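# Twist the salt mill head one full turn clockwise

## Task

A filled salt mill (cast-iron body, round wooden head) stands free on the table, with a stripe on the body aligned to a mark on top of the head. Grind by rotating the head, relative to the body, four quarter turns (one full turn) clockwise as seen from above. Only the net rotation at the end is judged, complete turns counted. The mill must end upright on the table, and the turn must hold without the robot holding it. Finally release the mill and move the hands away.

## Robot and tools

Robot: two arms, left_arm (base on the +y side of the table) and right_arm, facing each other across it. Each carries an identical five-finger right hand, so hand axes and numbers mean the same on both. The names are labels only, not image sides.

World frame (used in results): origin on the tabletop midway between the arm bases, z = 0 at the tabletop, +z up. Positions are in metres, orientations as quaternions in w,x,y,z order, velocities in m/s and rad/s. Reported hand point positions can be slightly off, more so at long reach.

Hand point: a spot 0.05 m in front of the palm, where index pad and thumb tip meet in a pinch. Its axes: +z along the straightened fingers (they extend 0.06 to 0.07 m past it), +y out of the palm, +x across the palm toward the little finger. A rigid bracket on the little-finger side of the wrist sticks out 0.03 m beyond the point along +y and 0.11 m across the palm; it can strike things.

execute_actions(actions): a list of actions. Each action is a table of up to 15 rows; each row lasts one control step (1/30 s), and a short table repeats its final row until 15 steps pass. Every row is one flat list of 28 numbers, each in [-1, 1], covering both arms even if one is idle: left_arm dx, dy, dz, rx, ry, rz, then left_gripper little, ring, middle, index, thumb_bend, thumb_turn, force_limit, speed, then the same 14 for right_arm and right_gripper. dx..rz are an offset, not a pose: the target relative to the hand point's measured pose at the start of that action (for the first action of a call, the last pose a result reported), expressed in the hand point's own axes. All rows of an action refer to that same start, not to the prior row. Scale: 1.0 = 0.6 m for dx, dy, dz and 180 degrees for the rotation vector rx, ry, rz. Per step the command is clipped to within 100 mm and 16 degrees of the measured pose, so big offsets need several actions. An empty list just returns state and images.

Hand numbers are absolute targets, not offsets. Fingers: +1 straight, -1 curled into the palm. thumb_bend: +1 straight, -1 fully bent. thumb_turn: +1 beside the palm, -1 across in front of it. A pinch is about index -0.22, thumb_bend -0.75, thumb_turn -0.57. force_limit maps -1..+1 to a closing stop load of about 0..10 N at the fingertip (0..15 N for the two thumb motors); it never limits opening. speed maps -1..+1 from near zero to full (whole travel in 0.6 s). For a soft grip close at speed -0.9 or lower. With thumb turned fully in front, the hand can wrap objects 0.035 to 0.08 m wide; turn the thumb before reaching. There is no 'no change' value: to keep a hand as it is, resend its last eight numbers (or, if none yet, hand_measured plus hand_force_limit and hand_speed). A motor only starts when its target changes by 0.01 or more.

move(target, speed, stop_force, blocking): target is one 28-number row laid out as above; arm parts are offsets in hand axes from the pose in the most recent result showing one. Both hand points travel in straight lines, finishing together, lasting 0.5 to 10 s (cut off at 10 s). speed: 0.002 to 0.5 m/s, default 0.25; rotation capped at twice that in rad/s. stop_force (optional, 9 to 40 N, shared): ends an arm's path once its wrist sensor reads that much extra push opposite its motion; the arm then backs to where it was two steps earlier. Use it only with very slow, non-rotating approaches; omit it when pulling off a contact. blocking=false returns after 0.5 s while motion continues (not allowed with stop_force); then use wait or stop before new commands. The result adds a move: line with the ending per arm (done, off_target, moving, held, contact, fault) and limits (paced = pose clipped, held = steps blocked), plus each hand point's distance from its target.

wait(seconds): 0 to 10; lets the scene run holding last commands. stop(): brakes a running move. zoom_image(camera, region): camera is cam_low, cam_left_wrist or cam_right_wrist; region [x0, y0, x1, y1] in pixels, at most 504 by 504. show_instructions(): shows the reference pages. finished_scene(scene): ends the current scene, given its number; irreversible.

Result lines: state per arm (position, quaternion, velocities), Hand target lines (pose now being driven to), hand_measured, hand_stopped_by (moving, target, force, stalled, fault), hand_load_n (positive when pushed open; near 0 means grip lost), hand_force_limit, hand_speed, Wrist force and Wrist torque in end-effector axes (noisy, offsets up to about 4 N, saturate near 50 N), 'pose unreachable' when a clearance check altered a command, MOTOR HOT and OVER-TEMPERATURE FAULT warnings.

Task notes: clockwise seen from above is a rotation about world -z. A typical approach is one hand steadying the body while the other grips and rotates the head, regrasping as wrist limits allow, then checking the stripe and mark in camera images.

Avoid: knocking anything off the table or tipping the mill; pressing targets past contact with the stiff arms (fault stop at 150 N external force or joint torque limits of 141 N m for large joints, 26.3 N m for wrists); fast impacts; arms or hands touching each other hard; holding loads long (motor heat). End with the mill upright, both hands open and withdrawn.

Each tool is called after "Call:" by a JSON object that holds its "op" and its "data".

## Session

Call:
{"op": "execute_actions", "data": {"actions": []}}

Scene clock: 0.00 s.
left_arm: end_effector_position=(+0.3140, +0.4812, +0.4837) hand_measured=(+1.000, +1.000, +1.000, +1.000, +1.000, +1.000) hand_load_n=(+0.0, +0.0, +0.0, +0.0, +0.0, +0.0) hand_stopped_by=(target, target, target, target, target, target) hand_force_limit=0.00 hand_speed=-0.80 end_effector_quat_wxyz=(+0.024, +0.416, +0.909, -0.004) end_effector_velocity=(+0.000, -0.000, -0.000) end_effector_angular_velocity=(-0.001, -0.000, -0.001) | right_arm: end_effector_position=(+0.1111, -0.2744, +0.4824) hand_measured=(+1.000, +1.000, +1.000, +1.000, +1.000, +1.000) hand_load_n=(+0.0, +0.0, +0.0, +0.0, +0.0, +0.0) hand_stopped_by=(target, target, target, target, target, target) hand_force_limit=0.00 hand_speed=-0.80 end_effector_quat_wxyz=(-0.013, -0.356, +0.935, -0.007) end_effector_velocity=(+0.000, -0.000, -0.000) end_effector_angular_velocity=(-0.000, -0.000, -0.001)
Joint positions: left_arm=[ 0.526 -1.738  1.335  1.932  1.544 -1.859] | right_arm=[-1.169 -1.699  1.314  1.981  1.584 -1.894]
Joint velocities: left_arm=[-0.    -0.     0.    -0.001 -0.     0.   ] | right_arm=[-0.001 -0.     0.    -0.     0.     0.   ]
Motor temperatures (°C, as the motors report them): left_arm=[26 24 25 29 32 33] | right_arm=[23 22 26 28 38 30]
Wrist force (N, on the end effector, along its own x y z axes, offset not removed): no reading
Wrist torque (N m, same axes, about the end effector's origin, offset not removed): no reading
Hand target (left_arm): +0.314, +0.481, +0.484; +0.024, +0.416, +0.909, -0.004
Hand target (right_arm): +0.111, -0.274, +0.482; -0.013, -0.356, +0.935, -0.007
camera_calibration (this result's frames):
cam_left_wrist: T_world_to_cam=[[0.854934, 0.518348, 0.0200768, -0.520125], [0.409746, -0.698533, 0.586651, -0.076248], [0.318114, -0.493321, -0.809591, 0.655968], [0, 0, 0, 1]] pos_world=[0.267242, 0.539947, 0.586239]
cam_right_wrist: T_world_to_cam=[[-0.533206, 0.845895, -0.0123245, 0.308285], [0.726646, 0.465401, 0.505359, -0.193798], [0.433217, 0.260505, -0.862821, 0.573006], [0, 0, 0, 1]] pos_world=[0.0569663, -0.319854, 0.596139]

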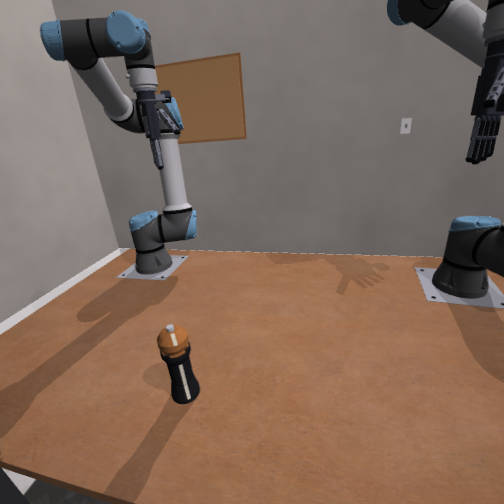

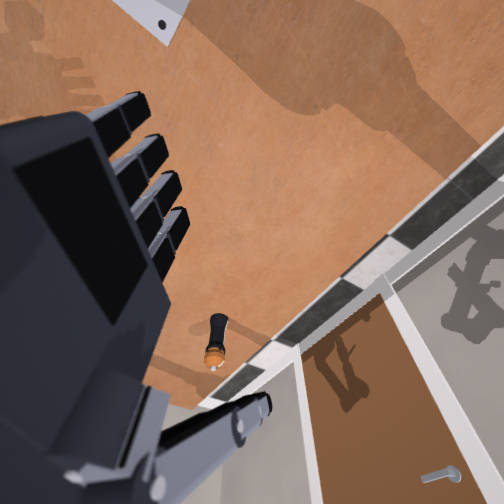

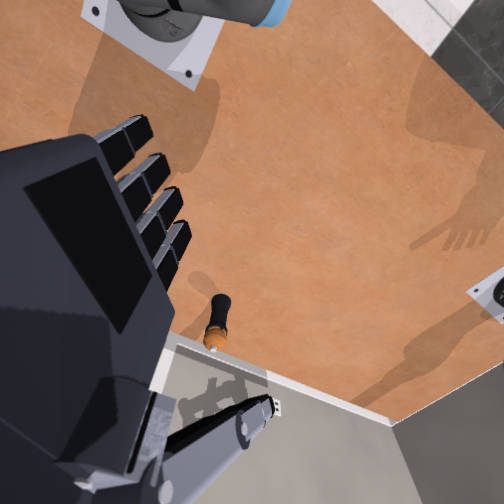

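Call:
{"op": "move", "data": {"target": [0,0,0,0,0,0,1,0.3,0.33,0.3,1,-1,1,0.5, -0.188,-0.338,0.253,-0.0135,0,0.898,1,1,1,1,1,-1,1,0.5], "speed": 0.5}}

Scene clock: 20.80 s.
left_arm: end_effector_position=(+0.3140, +0.4812, +0.4837) hand_measured=(+1.000, +0.300, +0.330, +0.300, +1.000, -1.000) hand_load_n=(+0.0, +0.0, +0.0, +0.0, +0.0, +0.0) hand_stopped_by=(target, target, target, target, target, target) hand_force_limit=1.00 hand_speed=0.50 end_effector_quat_wxyz=(+0.024, +0.416, +0.909, -0.004) end_effector_velocity=(+0.000, -0.000, +0.000) end_effector_angular_velocity=(-0.000, -0.000, +0.000) | right_arm: end_effector_position=(+0.3271, -0.3544, +0.3284) hand_measured=(+1.000, +1.000, +1.000, +1.000, +1.000, -1.000) hand_load_n=(+0.0, +0.0, +0.0, +0.0, +0.0, +0.0) hand_stopped_by=(target, target, target, target, target, target) hand_force_limit=1.00 hand_speed=0.50 end_effector_quat_wxyz=(-0.001, +0.866, +0.501, +0.000) end_effector_velocity=(+0.001, -0.000, -0.001) end_effector_angular_velocity=(-0.003, +0.001, -0.017)
Joint positions: left_arm=[ 0.526 -1.738  1.335  1.932  1.544 -1.859] | right_arm=[-1.248 -1.413  1.421  1.562  1.57   0.848]
Joint velocities: left_arm=[ 0.  0. -0. -0. -0. -0.] | right_arm=[ 0.     0.006 -0.004  0.     0.002  0.017]
Motor temperatures (°C, as the motors report them): left_arm=[26 24 25 29 32 33] | right_arm=[23 22 26 28 38 30]
Wrist force (N, on the end effector, along its own x y z axes, offset not removed): left_arm=[-1.1 2.2 1.1] | right_arm=[-1.7 0.5 -0.7]
Wrist torque (N m, same axes, about the end effector's origin, offset not removed): left_arm=[0.16 0.13 -0.05] | right_arm=[0.19 0.29 -0.07]
Hand target (left_arm): +0.314, +0.481, +0.484; +0.024, +0.416, +0.909, -0.004
Hand target (right_arm): +0.327, -0.354, +0.328; -0.000, +0.866, +0.500, +0.000
Off the commanded pose (left_arm): 0.000 m, 0 deg.
Off the commanded pose (right_arm): 0.000 m, 0 deg.
move: done
camera_calibration (this result's frames):
cam_left_wrist: T_world_to_cam=[[0.854934, 0.518348, 0.020077, -0.520125], [0.409746, -0.698534, 0.586651, -0.0762477], [0.318114, -0.493321, -0.809591, 0.655967], [0, 0, 0, 1]] pos_world=[0.267242, 0.539947, 0.586239]
cam_right_wrist: T_world_to_cam=[[0.773281, -0.634048, -0.00442185, -0.465145], [-0.536465, -0.657956, 0.528488, -0.228229], [-0.337996, -0.406297, -0.848929, 0.378729], [0, 0, 0, 1]] pos_world=[0.36526, -0.291212, 0.440074]

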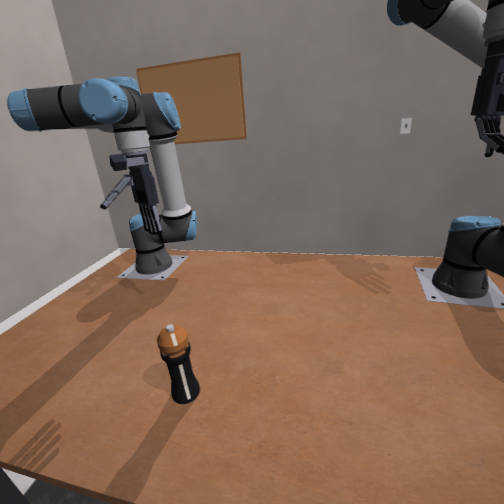

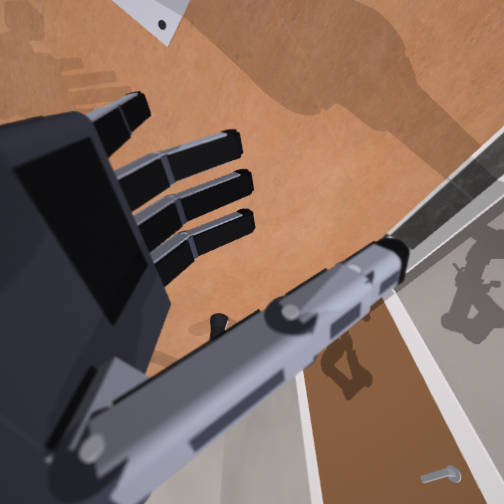

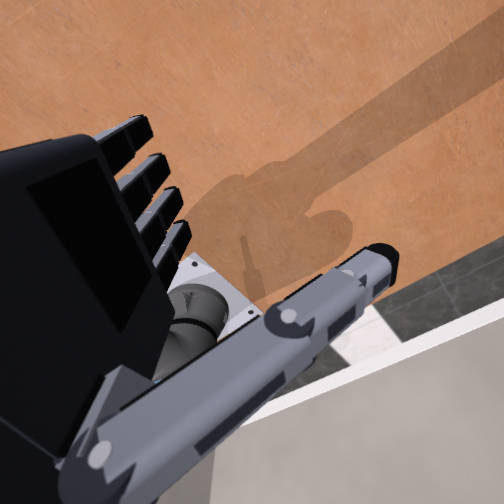

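Call:
{"op": "move", "data": {"target": [-0.372,-0.371,0.37,0.1256,-0.3662,-0.695,1,0.3,0.33,0.3,1,-1,1,0.5, 0.34,0.152,0.475,0,0.472,0,1,1,1,1,1,-1,1,0.5], "speed": 0.45}}

Scene clock: 30.23 s.
left_arm: end_effector_position=(+0.3000, +0.1600, +0.2707) hand_measured=(+1.000, +0.300, +0.330, +0.300, +1.000, -1.000) hand_load_n=(+0.0, +0.0, +0.0, +0.0, +0.0, +0.0) hand_stopped_by=(target, target, target, target, target, target) hand_force_limit=1.00 hand_speed=0.50 end_effector_quat_wxyz=(-0.339, +0.620, -0.621, +0.341) end_effector_velocity=(-0.000, -0.000, -0.000) end_effector_angular_velocity=(-0.000, -0.001, +0.008) | right_arm: end_effector_position=(+0.5076, -0.2225, +0.0440) hand_measured=(+1.000, +1.000, +1.000, +1.000, +1.000, -1.000) hand_load_n=(+0.0, +0.0, +0.0, +0.0, +0.0, +0.0) hand_stopped_by=(target, target, target, target, target, target) hand_force_limit=1.00 hand_speed=0.50 end_effector_quat_wxyz=(-0.338, +0.639, +0.369, +0.585) end_effector_velocity=(+0.001, +0.001, -0.001) end_effector_angular_velocity=(+0.014, -0.010, -0.006)
Joint positions: left_arm=[-0.008 -1.156  1.445  1.448  0.577 -4.911] | right_arm=[-1.573 -1.126  2.236 -0.935  0.53   1.42 ]
Joint velocities: left_arm=[ 0.     0.004 -0.002  0.009 -0.    -0.014] | right_arm=[ 0.004  0.006  0.013 -0.054  0.008  0.03 ]
Motor temperatures (°C, as the motors report them): left_arm=[26 24 25 29 32 33] | right_arm=[23 22 26 28 38 30]
Wrist force (N, on the end effector, along its own x y z axes, offset not removed): left_arm=[1.0 -1.9 1.3] | right_arm=[-2.9 0.9 -0.2]
Wrist torque (N m, same axes, about the end effector's origin, offset not removed): left_arm=[-0.49 -0.26 -0.19] | right_arm=[0.28 0.45 -0.15]
Hand target (left_arm): +0.300, +0.160, +0.271; -0.339, +0.620, -0.620, +0.340
Hand target (right_arm): +0.508, -0.222, +0.044; -0.338, +0.638, +0.368, +0.585
Off the commanded pose (left_arm): 0.001 m, 0 deg.
Off the commanded pose (right_arm): 0.001 m, 0 deg.
move: done
camera_calibration (this result's frames):
cam_left_wrist: T_world_to_cam=[[-0.528977, 0.167243, -0.831994, 0.364655], [-0.387246, 0.824798, 0.412005, -0.127294], [0.755132, 0.540128, -0.371535, -0.0855905], [0, 0, 0, 1]] pos_world=[0.208232, 0.0902355, 0.324036]
cam_right_wrist: T_world_to_cam=[[0.848971, -0.502131, -0.164659, -0.524399], [-0.419718, -0.451413, -0.787441, 0.150314], [0.321069, 0.737625, -0.59399, 0.160626], [0, 0, 0, 1]] pos_world=[0.456717, -0.313945, 0.127426]

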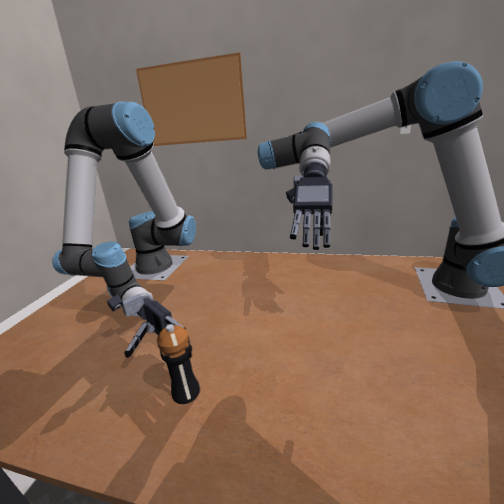

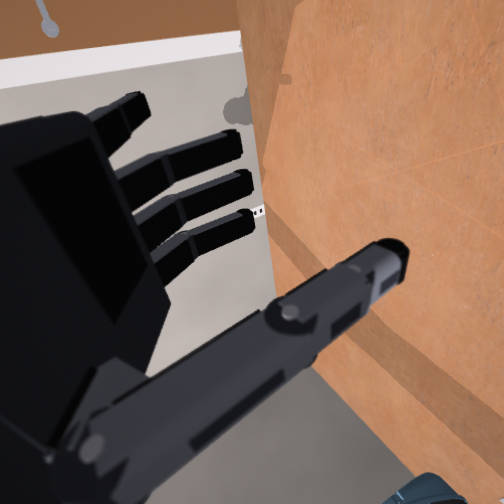

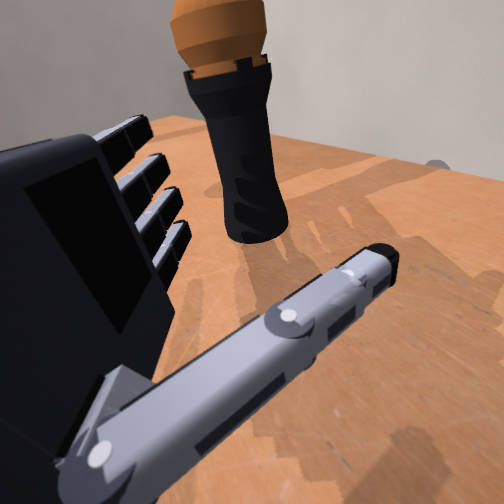

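Call:
{"op": "move", "data": {"target": [0,0,0,0,0,0,1,0.3,0.33,0.3,1,-1,1,0.5, 0.007,-0.002,0.205,0,0,0,1,1,1,1,1,-1,1,0.5], "speed": 0.15}}

Scene clock: 41.10 s.
left_arm: end_effector_position=(+0.3000, +0.1600, +0.2707) hand_measured=(+1.000, +0.300, +0.330, +0.300, +1.000, -1.000) hand_load_n=(+0.0, +0.0, +0.0, +0.0, +0.0, +0.0) hand_stopped_by=(target, target, target, target, target, target) hand_force_limit=1.00 hand_speed=0.50 end_effector_quat_wxyz=(-0.339, +0.620, -0.621, +0.341) end_effector_velocity=(-0.000, -0.000, +0.000) end_effector_angular_velocity=(+0.001, -0.000, -0.000) | right_arm: end_effector_position=(+0.5678, -0.1157, +0.0373) hand_measured=(+1.000, +1.000, +1.000, +1.000, +1.000, -1.000) hand_load_n=(+0.0, +0.0, +0.0, +0.0, +0.0, +0.0) hand_stopped_by=(target, target, target, target, target, target) hand_force_limit=1.00 hand_speed=0.50 end_effector_quat_wxyz=(-0.338, +0.639, +0.369, +0.585) end_effector_velocity=(+0.001, +0.002, +0.000) end_effector_angular_velocity=(-0.000, -0.002, +0.001)
Joint positions: left_arm=[-0.008 -1.156  1.445  1.448  0.577 -4.911] | right_arm=[-1.323 -0.972  1.947 -0.849  0.778  1.481]
Joint velocities: left_arm=[-0.     0.    -0.     0.001 -0.     0.   ] | right_arm=[ 0.004  0.003 -0.007  0.003  0.004 -0.001]
Motor temperatures (°C, as the motors report them): left_arm=[26 24 25 29 32 33] | right_arm=[23 22 26 28 38 30]
Wrist force (N, on the end effector, along its own x y z axes, offset not removed): left_arm=[-0.4 0.0 0.6] | right_arm=[-1.0 -0.6 0.6]
Wrist torque (N m, same axes, about the end effector's origin, offset not removed): left_arm=[-0.32 0.11 -0.13] | right_arm=[-0.03 0.24 -0.05]
Hand target (left_arm): +0.300, +0.160, +0.271; -0.339, +0.620, -0.621, +0.341
Hand target (right_arm): +0.568, -0.115, +0.037; -0.338, +0.639, +0.369, +0.585
Off the commanded pose (left_arm): 0.000 m, 0 deg.
Off the commanded pose (right_arm): 0.000 m, 0 deg.
move: done
camera_calibration (this result's frames):
cam_left_wrist: T_world_to_cam=[[-0.528996, 0.167233, -0.831984, 0.364658], [-0.387254, 0.824791, 0.412013, -0.127294], [0.755115, 0.540142, -0.371549, -0.0855887], [0, 0, 0, 1]] pos_world=[0.208237, 0.0902378, 0.324035]
cam_right_wrist: T_world_to_cam=[[0.848996, -0.50217, -0.164411, -0.522944], [-0.419627, -0.451667, -0.787344, 0.218389], [0.321121, 0.737443, -0.594187, 0.0585261], [0, 0, 0, 1]] pos_world=[0.516826, -0.207128, 0.120745]

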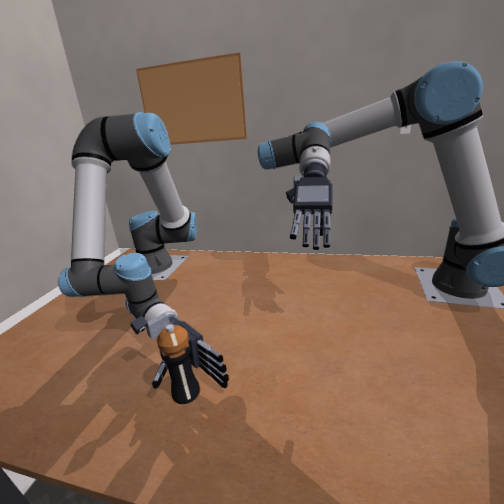

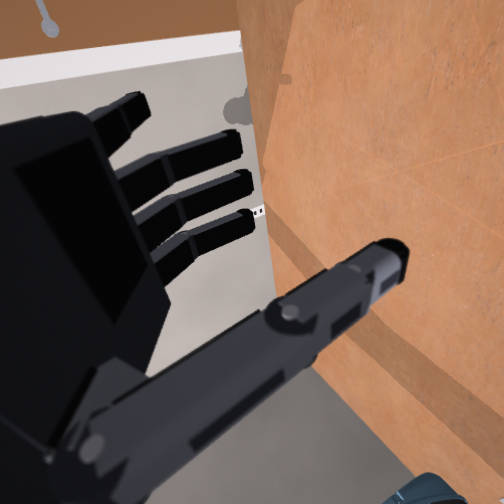

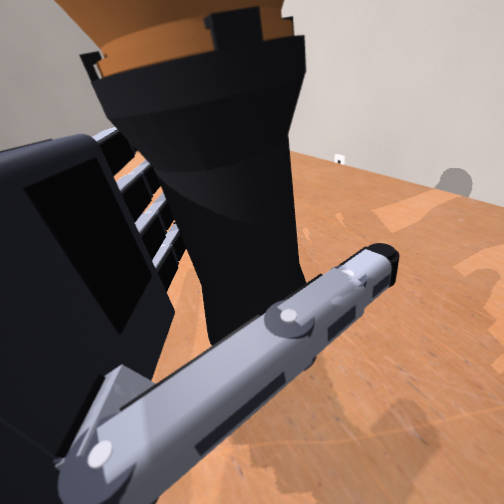

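Call:
{"op": "move", "data": {"target": [0,0,0,0,0,0,1,0.3,0.33,0.3,1,-1,1,0.5, 0.002,0.015,0.0217,0,0,0,-1,-1,-1,-1,-1,-1,1,-0.5], "speed": 0.05}}

Call:
{"op": "move", "data": {"target": [0,0,0,0,0,0,1,0.3,0.33,0.3,1,-1,1,0.5, 0.015,0,0,0,0,0,-0.95,-0.95,-0.95,-0.95,-0.95,-1,1,-0.6], "speed": 0.05}}

Scene clock: 50.67 s.
left_arm: end_effector_position=(+0.3000, +0.1600, +0.2707) hand_measured=(+1.000, +0.300, +0.330, +0.300, +1.000, -1.000) hand_load_n=(+0.0, +0.0, +0.0, +0.0, +0.0, +0.0) hand_stopped_by=(target, target, target, target, target, target) hand_force_limit=1.00 hand_speed=0.50 end_effector_quat_wxyz=(-0.339, +0.620, -0.621, +0.341) end_effector_velocity=(-0.000, -0.000, +0.000) end_effector_angular_velocity=(+0.000, +0.000, -0.000) | right_arm: end_effector_position=(+0.5821, -0.1088, +0.0373) hand_measured=(-0.518, -0.508, -0.464, -0.356, +0.026, -1.000) hand_load_n=(+11.5, +10.0, +5.5, +2.0, +15.5, +7.5) hand_stopped_by=(force, force, force, force, force, target) hand_force_limit=1.00 hand_speed=-0.50 end_effector_quat_wxyz=(-0.338, +0.639, +0.369, +0.585) end_effector_velocity=(-0.000, +0.000, -0.000) end_effector_angular_velocity=(+0.000, +0.001, +0.001)
Joint positions: left_arm=[-0.008 -1.156  1.445  1.448  0.577 -4.911] | right_arm=[-1.316 -0.949  1.898 -0.824  0.784  1.483]
Joint velocities: left_arm=[-0. -0. -0.  0.  0.  0.] | right_arm=[ 0.     0.    -0.     0.001 -0.001  0.001]
Motor temperatures (°C, as the motors report them): left_arm=[26 24 25 29 32 33] | right_arm=[23 22 26 28 38 30]
Wrist force (N, on the end effector, along its own x y z axes, offset not removed): left_arm=[1.3 -0.9 -0.4] | right_arm=[3.5 1.7 -2.0]
Wrist torque (N m, same axes, about the end effector's origin, offset not removed): left_arm=[-0.15 -0.08 -0.17] | right_arm=[-0.02 -0.14 -0.33]
Hand target (left_arm): +0.300, +0.160, +0.271; -0.339, +0.620, -0.621, +0.341
Hand target (right_arm): +0.582, -0.109, +0.037; -0.338, +0.639, +0.369, +0.585
Off the commanded pose (left_arm): 0.000 m, 0 deg.
Off the commanded pose (right_arm): 0.000 m, 0 deg.
move: done
camera_calibration (this result's frames):
cam_left_wrist: T_world_to_cam=[[-0.528979, 0.167243, -0.831992, 0.364655], [-0.387246, 0.824798, 0.412006, -0.127294], [0.755131, 0.540128, -0.371537, -0.0855896], [0, 0, 0, 1]] pos_world=[0.208232, 0.0902356, 0.324036]
cam_right_wrist: T_world_to_cam=[[0.848992, -0.50219, -0.164374, -0.531682], [-0.419601, -0.451652, -0.787366, 0.227535], [0.321167, 0.737439, -0.594168, 0.0488667], [0, 0, 0, 1]] pos_world=[0.531173, -0.200274, 0.120794]

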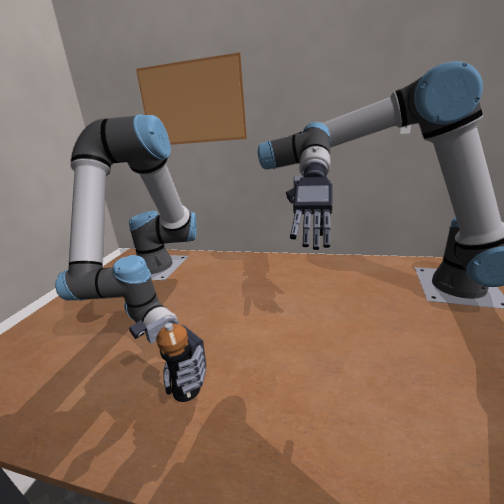

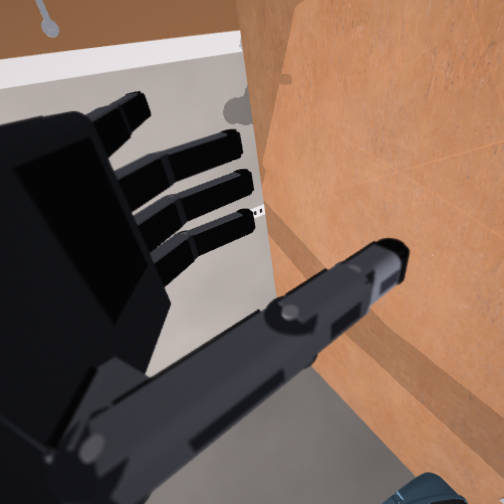

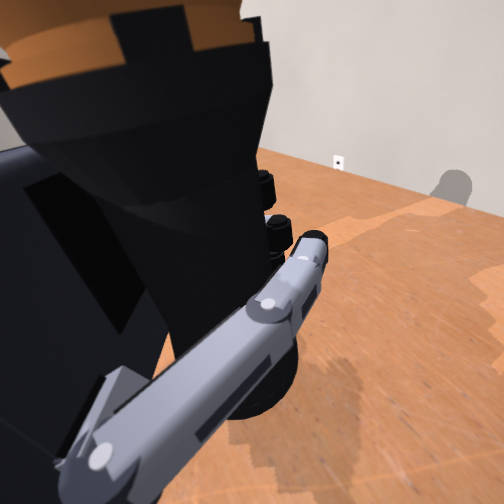

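Scene clock: 51.43 s.
left_arm: end_effector_position=(+0.3000, +0.1600, +0.2707) hand_measured=(+1.000, +0.300, +0.330, +0.300, +1.000, -1.000) hand_load_n=(+0.0, +0.0, +0.0, +0.0, +0.0, +0.0) hand_stopped_by=(target, target, target, target, target, target) hand_force_limit=1.00 hand_speed=0.50 end_effector_quat_wxyz=(-0.339, +0.620, -0.621, +0.341) end_effector_velocity=(+0.000, -0.000, -0.000) end_effector_angular_velocity=(-0.002, -0.000, +0.002) | right_arm: end_effector_position=(+0.5825, -0.1081, +0.0460) hand_measured=(-0.518, -0.512, -0.480, -0.388, +0.028, -1.000) hand_load_n=(+9.0, +8.5, +9.5, +11.5, +17.0, +9.0) hand_stopped_by=(force, force, force, force, force, target) hand_force_limit=1.00 hand_speed=-0.60 end_effector_quat_wxyz=(-0.338, +0.639, +0.369, +0.585) end_effector_velocity=(-0.001, +0.001, +0.002) end_effector_angular_velocity=(+0.000, +0.001, +0.002)
Joint positions: left_arm=[-0.008 -1.156  1.445  1.448  0.577 -4.911] | right_arm=[-1.315 -0.965  1.894 -0.804  0.785  1.483]
Joint velocities: left_arm=[ 0.     0.    -0.    -0.    -0.    -0.002] | right_arm=[ 0.001 -0.004 -0.001  0.005 -0.001  0.001]
Motor temperatures (°C, as the motors report them): left_arm=[26 24 25 29 32 33] | right_arm=[23 22 26 28 38 30]
Wrist force (N, on the end effector, along its own x y z axes, offset not removed): left_arm=[-0.5 1.9 -1.1] | right_arm=[-7.7 0.5 1.0]
Wrist torque (N m, same axes, about the end effector's origin, offset not removed): left_arm=[0.06 0.15 0.03] | right_arm=[0.11 0.39 -0.11]
Hand target (left_arm): +0.300, +0.160, +0.271; -0.339, +0.620, -0.621, +0.341
Hand target (right_arm): +0.583, -0.108, +0.046; -0.338, +0.639, +0.369, +0.585
Off the commanded pose (left_arm): 0.000 m, 0 deg.
Off the commanded pose (right_arm): 0.000 m, 0 deg.
move: done
camera_calibration (this result's frames):
cam_left_wrist: T_world_to_cam=[[-0.528985, 0.167243, -0.831989, 0.364654], [-0.387244, 0.824797, 0.41201, -0.127296], [0.755127, 0.540129, -0.371541, -0.0855872], [0, 0, 0, 1]] pos_world=[0.208231, 0.0902358, 0.324036]
cam_right_wrist: T_world_to_cam=[[0.848989, -0.502188, -0.164393, -0.530255], [-0.419606, -0.451627, -0.787378, 0.23485], [0.321168, 0.737455, -0.594148, 0.0534197], [0, 0, 0, 1]] pos_world=[0.531569, -0.199618, 0.129485]

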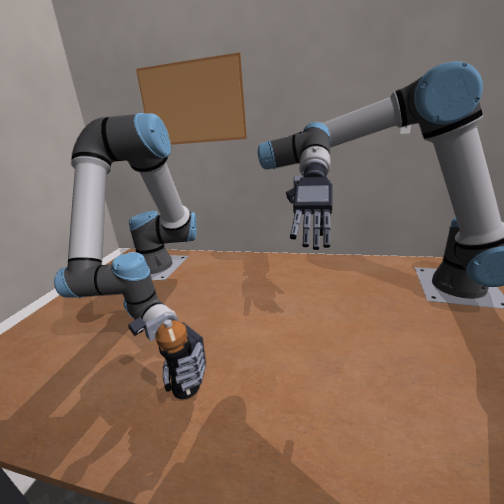

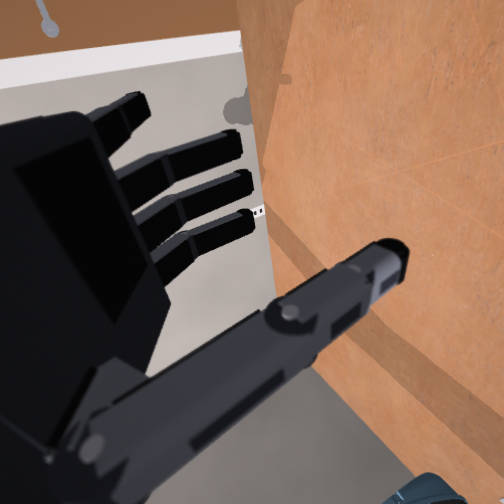

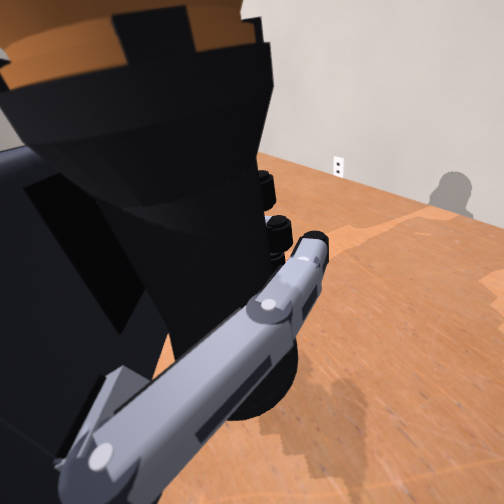

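Call:
{"op": "move", "data": {"target": [0,0.042,0.027,0,0,0,1,0.4,0.43,0.4,1,-1,1,0.5, 0.007,-0.601,0.168,0,0,0,-0.95,-0.95,-0.95,-0.95,-0.95,-1,1,-0.6], "speed": 0.3}}

Call:
{"op": "zoom_image", "data": {"camera": "cam_low", "region": [280, 255, 360, 335]}}

Scene clock: 60.53 s.
left_arm: end_effector_position=(+0.3001, +0.1600, +0.2408) hand_measured=(+1.000, +0.400, +0.430, +0.400, +1.000, -1.000) hand_load_n=(+0.0, +0.0, +0.0, +0.0, +0.0, +0.0) hand_stopped_by=(target, target, target, target, target, target) hand_force_limit=1.00 hand_speed=0.50 end_effector_quat_wxyz=(-0.339, +0.620, -0.621, +0.340) end_effector_velocity=(+0.000, +0.000, -0.000) end_effector_angular_velocity=(-0.000, -0.000, +0.001) | right_arm: end_effector_position=(+0.3206, +0.1585, +0.0416) hand_measured=(-0.518, -0.512, -0.480, -0.388, +0.028, -1.000) hand_load_n=(+9.0, +8.5, +9.5, +11.0, +17.0, +9.0) hand_stopped_by=(force, force, force, force, force, target) hand_force_limit=1.00 hand_speed=-0.60 end_effector_quat_wxyz=(-0.338, +0.639, +0.369, +0.585) end_effector_velocity=(-0.002, +0.002, -0.001) end_effector_angular_velocity=(-0.002, +0.002, -0.003)
Joint positions: left_arm=[-0.008 -1.133  1.492  1.378  0.577 -4.911] | right_arm=[-0.543 -0.879  1.734 -0.767  1.554  1.569]
Joint velocities: left_arm=[ 0.  0.  0. -0. -0. -0.] | right_arm=[ 0.006  0.004 -0.007  0.006  0.008  0.002]
Motor temperatures (°C, as the motors report them): left_arm=[26 24 25 29 32 33] | right_arm=[23 22 26 28 38 30]
Wrist force (N, on the end effector, along its own x y z axes, offset not removed): left_arm=[-2.0 -0.2 -0.1] | right_arm=[-8.3 -0.1 0.8]
Wrist torque (N m, same axes, about the end effector's origin, offset not removed): left_arm=[-0.09 0.39 -0.04] | right_arm=[0.05 0.56 -0.17]
Hand target (left_arm): +0.300, +0.160, +0.241; -0.339, +0.620, -0.621, +0.341
Hand target (right_arm): +0.320, +0.159, +0.042; -0.337, +0.639, +0.369, +0.585
Off the commanded pose (left_arm): 0.000 m, 0 deg.
Off the commanded pose (right_arm): 0.001 m, 0 deg.
move: done
camera_calibration (this result's frames):
cam_left_wrist: T_world_to_cam=[[-0.529003, 0.167242, -0.831977, 0.339777], [-0.38724, 0.824794, 0.41202, -0.114901], [0.755117, 0.540134, -0.371556, -0.0967157], [0, 0, 0, 1]] pos_world=[0.20828, 0.0901842, 0.294093]
cam_right_wrist: T_world_to_cam=[[0.849239, -0.50217, -0.163149, -0.174859], [-0.418793, -0.452439, -0.787344, 0.241685], [0.321566, 0.736969, -0.594535, -0.0617638], [0, 0, 0, 1]] pos_world=[0.269574, 0.0670566, 0.12504]

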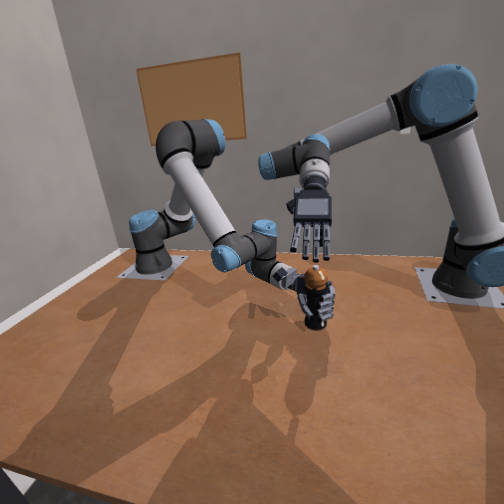

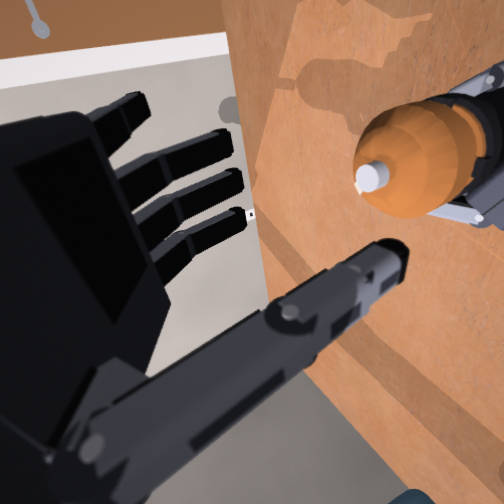

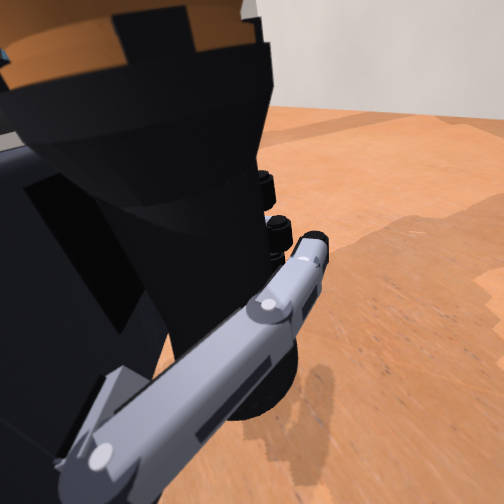

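Region (280, 255, 360, 335) of cam_low's 504x504 image, scaled by 6.300, with more detail than that image has.

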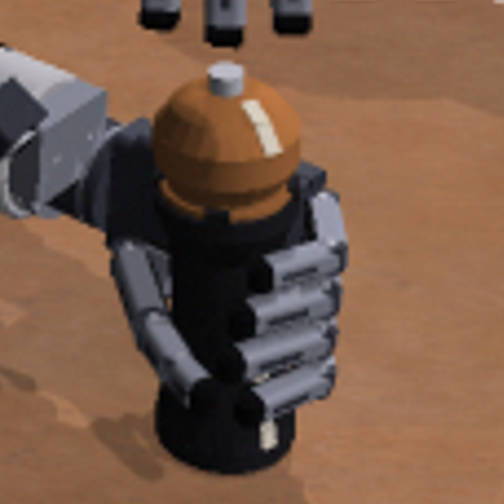

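Call:
{"op": "move", "data": {"target": [-0.001,0.1143,0.0715,0,0,0,1,0.35,0.38,0.35,1,-1,1,0.5, -0.0068,-0.001,0.0015,0,0,0,-0.95,-0.95,-0.95,-0.95,-0.95,-1,1,-0.6], "speed": 0.1}}

Scene clock: 72.57 s.
left_arm: end_effector_position=(+0.2992, +0.1604, +0.1602) hand_measured=(+1.000, +0.350, +0.380, +0.350, +1.000, -1.000) hand_load_n=(+0.0, +0.0, +0.0, +0.0, +0.0, +0.0) hand_stopped_by=(target, target, target, target, target, target) hand_force_limit=1.00 hand_speed=0.50 end_effector_quat_wxyz=(-0.339, +0.620, -0.621, +0.341) end_effector_velocity=(-0.000, -0.000, -0.002) end_effector_angular_velocity=(+0.000, -0.001, -0.001) | right_arm: end_effector_position=(+0.3203, +0.1592, +0.0375) hand_measured=(-0.518, -0.512, -0.480, -0.388, +0.028, -1.000) hand_load_n=(+9.0, +8.0, +9.0, +10.5, +17.5, +8.0) hand_stopped_by=(force, force, force, force, force, target) hand_force_limit=1.00 hand_speed=-0.60 end_effector_quat_wxyz=(-0.338, +0.639, +0.369, +0.585) end_effector_velocity=(+0.001, -0.000, -0.000) end_effector_angular_velocity=(+0.000, +0.001, -0.001)
Joint positions: left_arm=[-0.01  -1.051  1.594  1.197  0.577 -4.915] | right_arm=[-0.541 -0.87   1.733 -0.774  1.555  1.569]
Joint velocities: left_arm=[-0.     0.003  0.002 -0.006 -0.001  0.001] | right_arm=[-0.001  0.     0.    -0.     0.     0.001]
Motor temperatures (°C, as the motors report them): left_arm=[26 24 25 29 32 33] | right_arm=[23 22 26 28 38 30]
Wrist force (N, on the end effector, along its own x y z axes, offset not removed): left_arm=[2.4 1.2 -0.2] | right_arm=[2.0 -1.2 -2.5]
Wrist torque (N m, same axes, about the end effector's origin, offset not removed): left_arm=[-0.05 -0.20 0.09] | right_arm=[-0.09 -0.08 -0.21]
Hand target (left_arm): +0.299, +0.160, +0.160; -0.339, +0.620, -0.621, +0.341
Hand target (right_arm): +0.320, +0.159, +0.037; -0.338, +0.639, +0.369, +0.585
Off the commanded pose (left_arm): 0.000 m, 0 deg.
Off the commanded pose (right_arm): 0.000 m, 0 deg.
move: done
camera_calibration (this result's frames):
cam_left_wrist: T_world_to_cam=[[-0.529023, 0.16722, -0.831969, 0.272141], [-0.387218, 0.824813, 0.412001, -0.082408], [0.755114, 0.540112, -0.371595, -0.126227], [0, 0, 0, 1]] pos_world=[0.207374, 0.0906405, 0.21346]
cam_right_wrist: T_world_to_cam=[[0.849254, -0.502148, -0.163141, -0.174926], [-0.418748, -0.452388, -0.787398, 0.238703], [0.321587, 0.737016, -0.594466, -0.0646994], [0, 0, 0, 1]] pos_world=[0.269319, 0.0678322, 0.120955]

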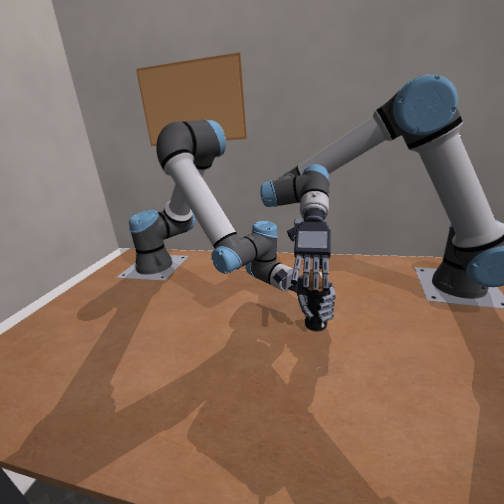

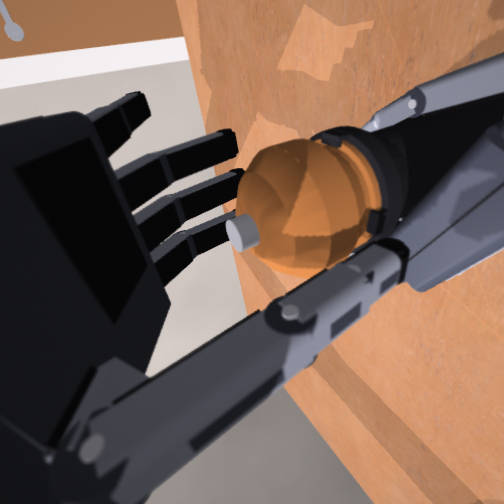

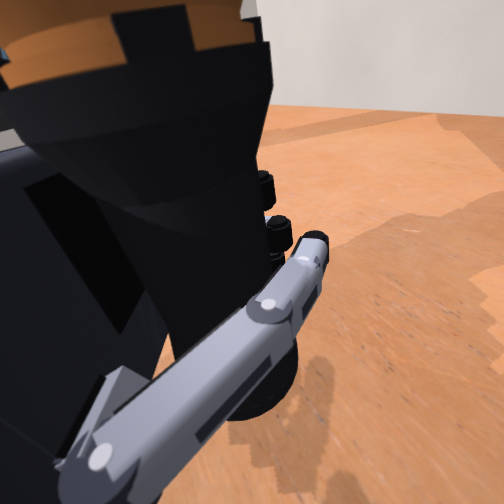

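Call:
{"op": "move", "data": {"target": [0,0,0,0,0,0,1,-0.5,-0.5,-0.5,-0.8,-1,1,-0.6, 0,0,0,0,0,0,-0.95,-0.95,-0.95,-0.95,-0.95,-1,1,-0.6]}}

Call:
{"op": "move", "data": {"target": [0.0205,-0.0125,0.019,0,0.206,0.1315,1,-0.55,-0.55,-0.55,-0.85,-1,1,-0.7, 0,0,0,0,0,0,-0.95,-0.95,-0.95,-0.95,-0.95,-1,1,-0.6], "speed": 0.35}}

Call:
{"op": "zoom_image", "data": {"camera": "cam_low", "region": [280, 255, 360, 335]}}

Scene clock: 85.63 s.
left_arm: end_effector_position=(+0.2992, +0.1604, +0.1601) hand_measured=(+1.000, -0.004, +0.106, +0.014, +0.690, -1.000) hand_load_n=(+0.0, +13.0, +6.0, +12.5, +15.0, +1.5) hand_stopped_by=(target, force, force, force, force, target) hand_force_limit=1.00 hand_speed=-0.60 end_effector_quat_wxyz=(-0.339, +0.620, -0.621, +0.340) end_effector_velocity=(-0.000, -0.000, +0.000) end_effector_angular_velocity=(+0.001, +0.000, -0.001) | right_arm: end_effector_position=(+0.3202, +0.1593, +0.0374) hand_measured=(-0.518, -0.512, -0.480, -0.388, +0.028, -1.000) hand_load_n=(+6.0, +6.5, +9.0, +11.5, +17.0, +7.5) hand_stopped_by=(force, force, force, force, force, target) hand_force_limit=1.00 hand_speed=-0.60 end_effector_quat_wxyz=(-0.338, +0.639, +0.369, +0.585) end_effector_velocity=(-0.000, -0.000, -0.000) end_effector_angular_velocity=(-0.001, -0.001, +0.000)
Joint positions: left_arm=[-0.01  -1.051  1.594  1.197  0.577 -4.915] | right_arm=[-0.541 -0.87   1.733 -0.774  1.555  1.569]
Joint velocities: left_arm=[-0.001 -0.    -0.     0.001  0.     0.   ] | right_arm=[ 0.     0.    -0.     0.     0.    -0.001]
Motor temperatures (°C, as the motors report them): left_arm=[26 24 25 29 32 33] | right_arm=[23 22 26 28 38 30]
Wrist force (N, on the end effector, along its own x y z axes, offset not removed): left_arm=[-1.8 -2.1 19.6] | right_arm=[0.7 -17.3 -7.9]
Wrist torque (N m, same axes, about the end effector's origin, offset not removed): left_arm=[0.38 -0.10 -0.36] | right_arm=[-0.80 1.07 -1.68]
Hand target (left_arm): +0.299, +0.160, +0.160; -0.339, +0.620, -0.621, +0.341
Hand target (right_arm): +0.320, +0.159, +0.037; -0.338, +0.639, +0.369, +0.585
Off the commanded pose (left_arm): 0.000 m, 0 deg.
Off the commanded pose (right_arm): 0.000 m, 0 deg.
move: done
camera_calibration (this result's frames):
cam_left_wrist: T_world_to_cam=[[-0.52902, 0.167311, -0.831953, 0.272122], [-0.387206, 0.824778, 0.412083, -0.0824295], [0.755122, 0.540137, -0.37154, -0.126267], [0, 0, 0, 1]] pos_world=[0.207388, 0.0906587, 0.213447]
cam_right_wrist: T_world_to_cam=[[0.849345, -0.501991, -0.163149, -0.174848], [-0.418706, -0.452547, -0.787329, 0.238606], [0.3214, 0.737025, -0.594555, -0.0646655], [0, 0, 0, 1]] pos_world=[0.269196, 0.0678685, 0.120888]

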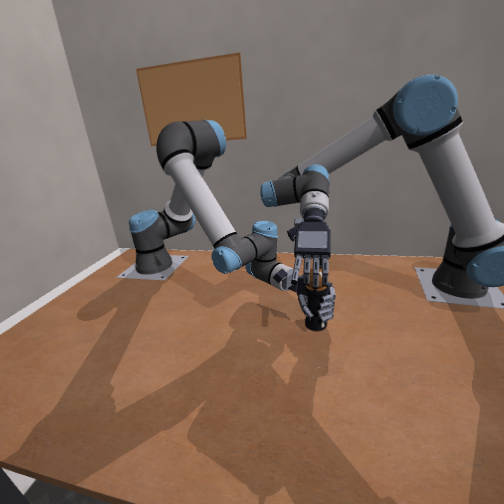

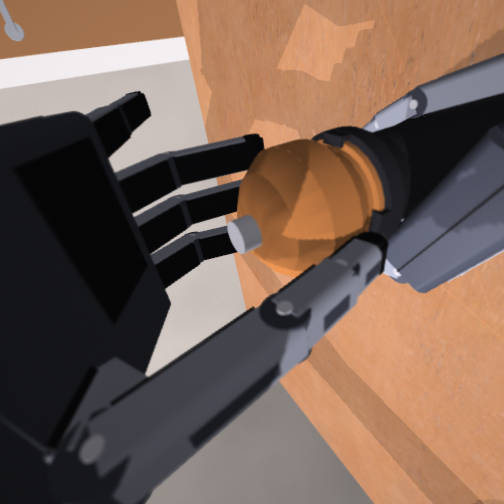

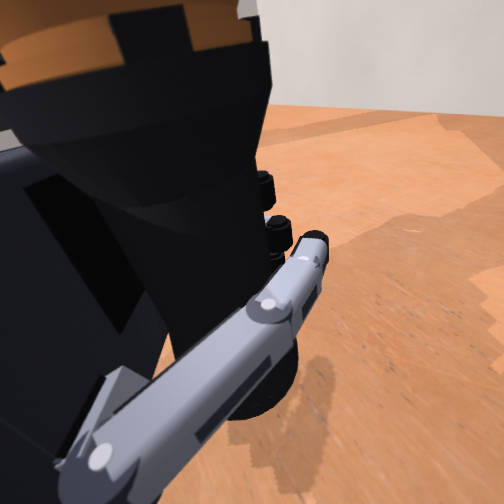

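Scene clock: 87.40 s.
left_arm: end_effector_position=(+0.3128, +0.1484, +0.1600) hand_measured=(+1.000, -0.004, +0.098, +0.014, +0.694, -1.000) hand_load_n=(+0.0, +7.5, +4.5, +7.0, +20.5, -7.0) hand_stopped_by=(target, force, force, force, force, target) hand_force_limit=1.00 hand_speed=-0.70 end_effector_quat_wxyz=(-0.188, +0.343, -0.807, +0.442) end_effector_velocity=(+0.000, +0.001, -0.001) end_effector_angular_velocity=(-0.000, +0.003, -0.017) | right_arm: end_effector_position=(+0.3203, +0.1592, +0.0374) hand_measured=(-0.518, -0.512, -0.480, -0.388, +0.028, -1.000) hand_load_n=(+10.5, +9.5, +10.0, +10.5, +16.5, +6.0) hand_stopped_by=(force, force, force, force, force, target) hand_force_limit=1.00 hand_speed=-0.60 end_effector_quat_wxyz=(-0.338, +0.639, +0.369, +0.585) end_effector_velocity=(-0.002, +0.001, -0.000) end_effector_angular_velocity=(-0.001, +0.000, +0.003)
Joint positions: left_arm=[ 0.077 -1.451  1.89   0.319  0.9   -3.673] | right_arm=[-0.541 -0.87   1.733 -0.774  1.555  1.569]
Joint velocities: left_arm=[ 0.007 -0.007  0.007 -0.011  0.019  0.018] | right_arm=[ 0.002  0.    -0.     0.001 -0.    -0.   ]
Motor temperatures (°C, as the motors report them): left_arm=[26 24 25 29 32 33] | right_arm=[23 22 26 28 38 30]
Wrist force (N, on the end effector, along its own x y z axes, offset not removed): left_arm=[12.3 -10.2 -6.1] | right_arm=[-5.1 5.3 12.7]
Wrist torque (N m, same axes, about the end effector's origin, offset not removed): left_arm=[-0.67 -0.27 -0.44] | right_arm=[-0.11 -0.44 -0.09]
Hand target (left_arm): +0.313, +0.149, +0.160; +0.187, -0.343, +0.807, -0.442
Hand target (right_arm): +0.320, +0.159, +0.037; -0.338, +0.639, +0.369, +0.585
Off the commanded pose (left_arm): 0.000 m, 0 deg.
Off the commanded pose (right_arm): 0.000 m, 0 deg.
move: done
camera_calibration (this result's frames):
cam_left_wrist: T_world_to_cam=[[-0.266085, 0.487159, -0.83179, 0.151462], [0.291578, 0.863151, 0.412253, -0.285244], [0.918793, -0.132838, -0.371716, -0.0813382], [0, 0, 0, 1]] pos_world=[0.198206, 0.161618, 0.213343]
cam_right_wrist: T_world_to_cam=[[0.849289, -0.502078, -0.163176, -0.174906], [-0.418772, -0.452489, -0.787327, 0.238638], [0.321464, 0.737002, -0.59455, -0.0646819], [0, 0, 0, 1]] pos_world=[0.269273, 0.0678353, 0.120889]

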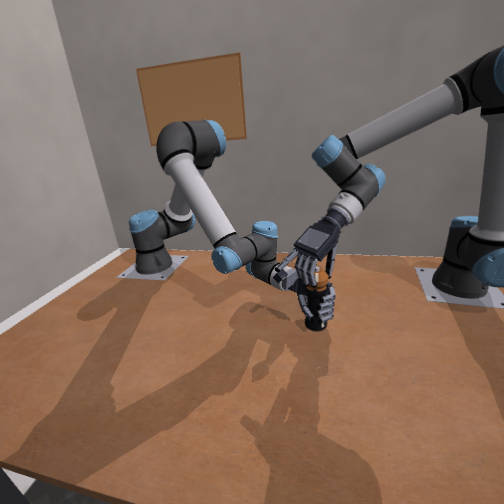

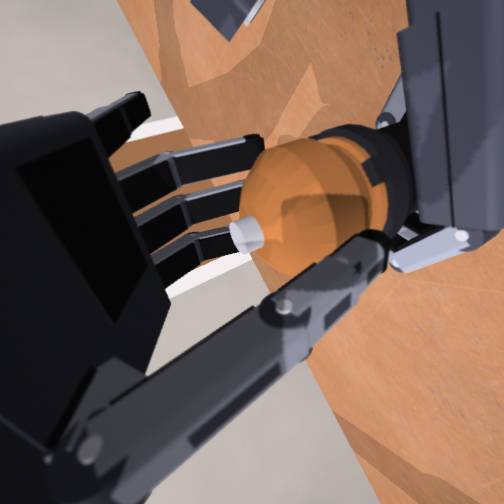

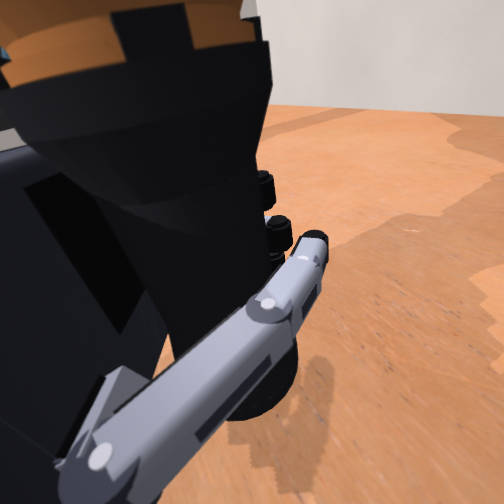

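Region (280, 255, 360, 335) of cam_low's 504x504 image, scaled by 6.300, with more detail than that image has.

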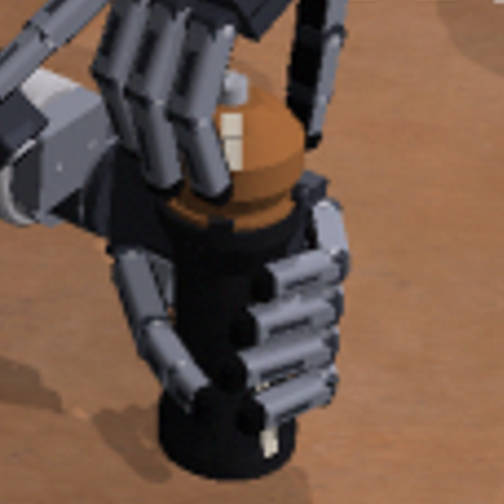

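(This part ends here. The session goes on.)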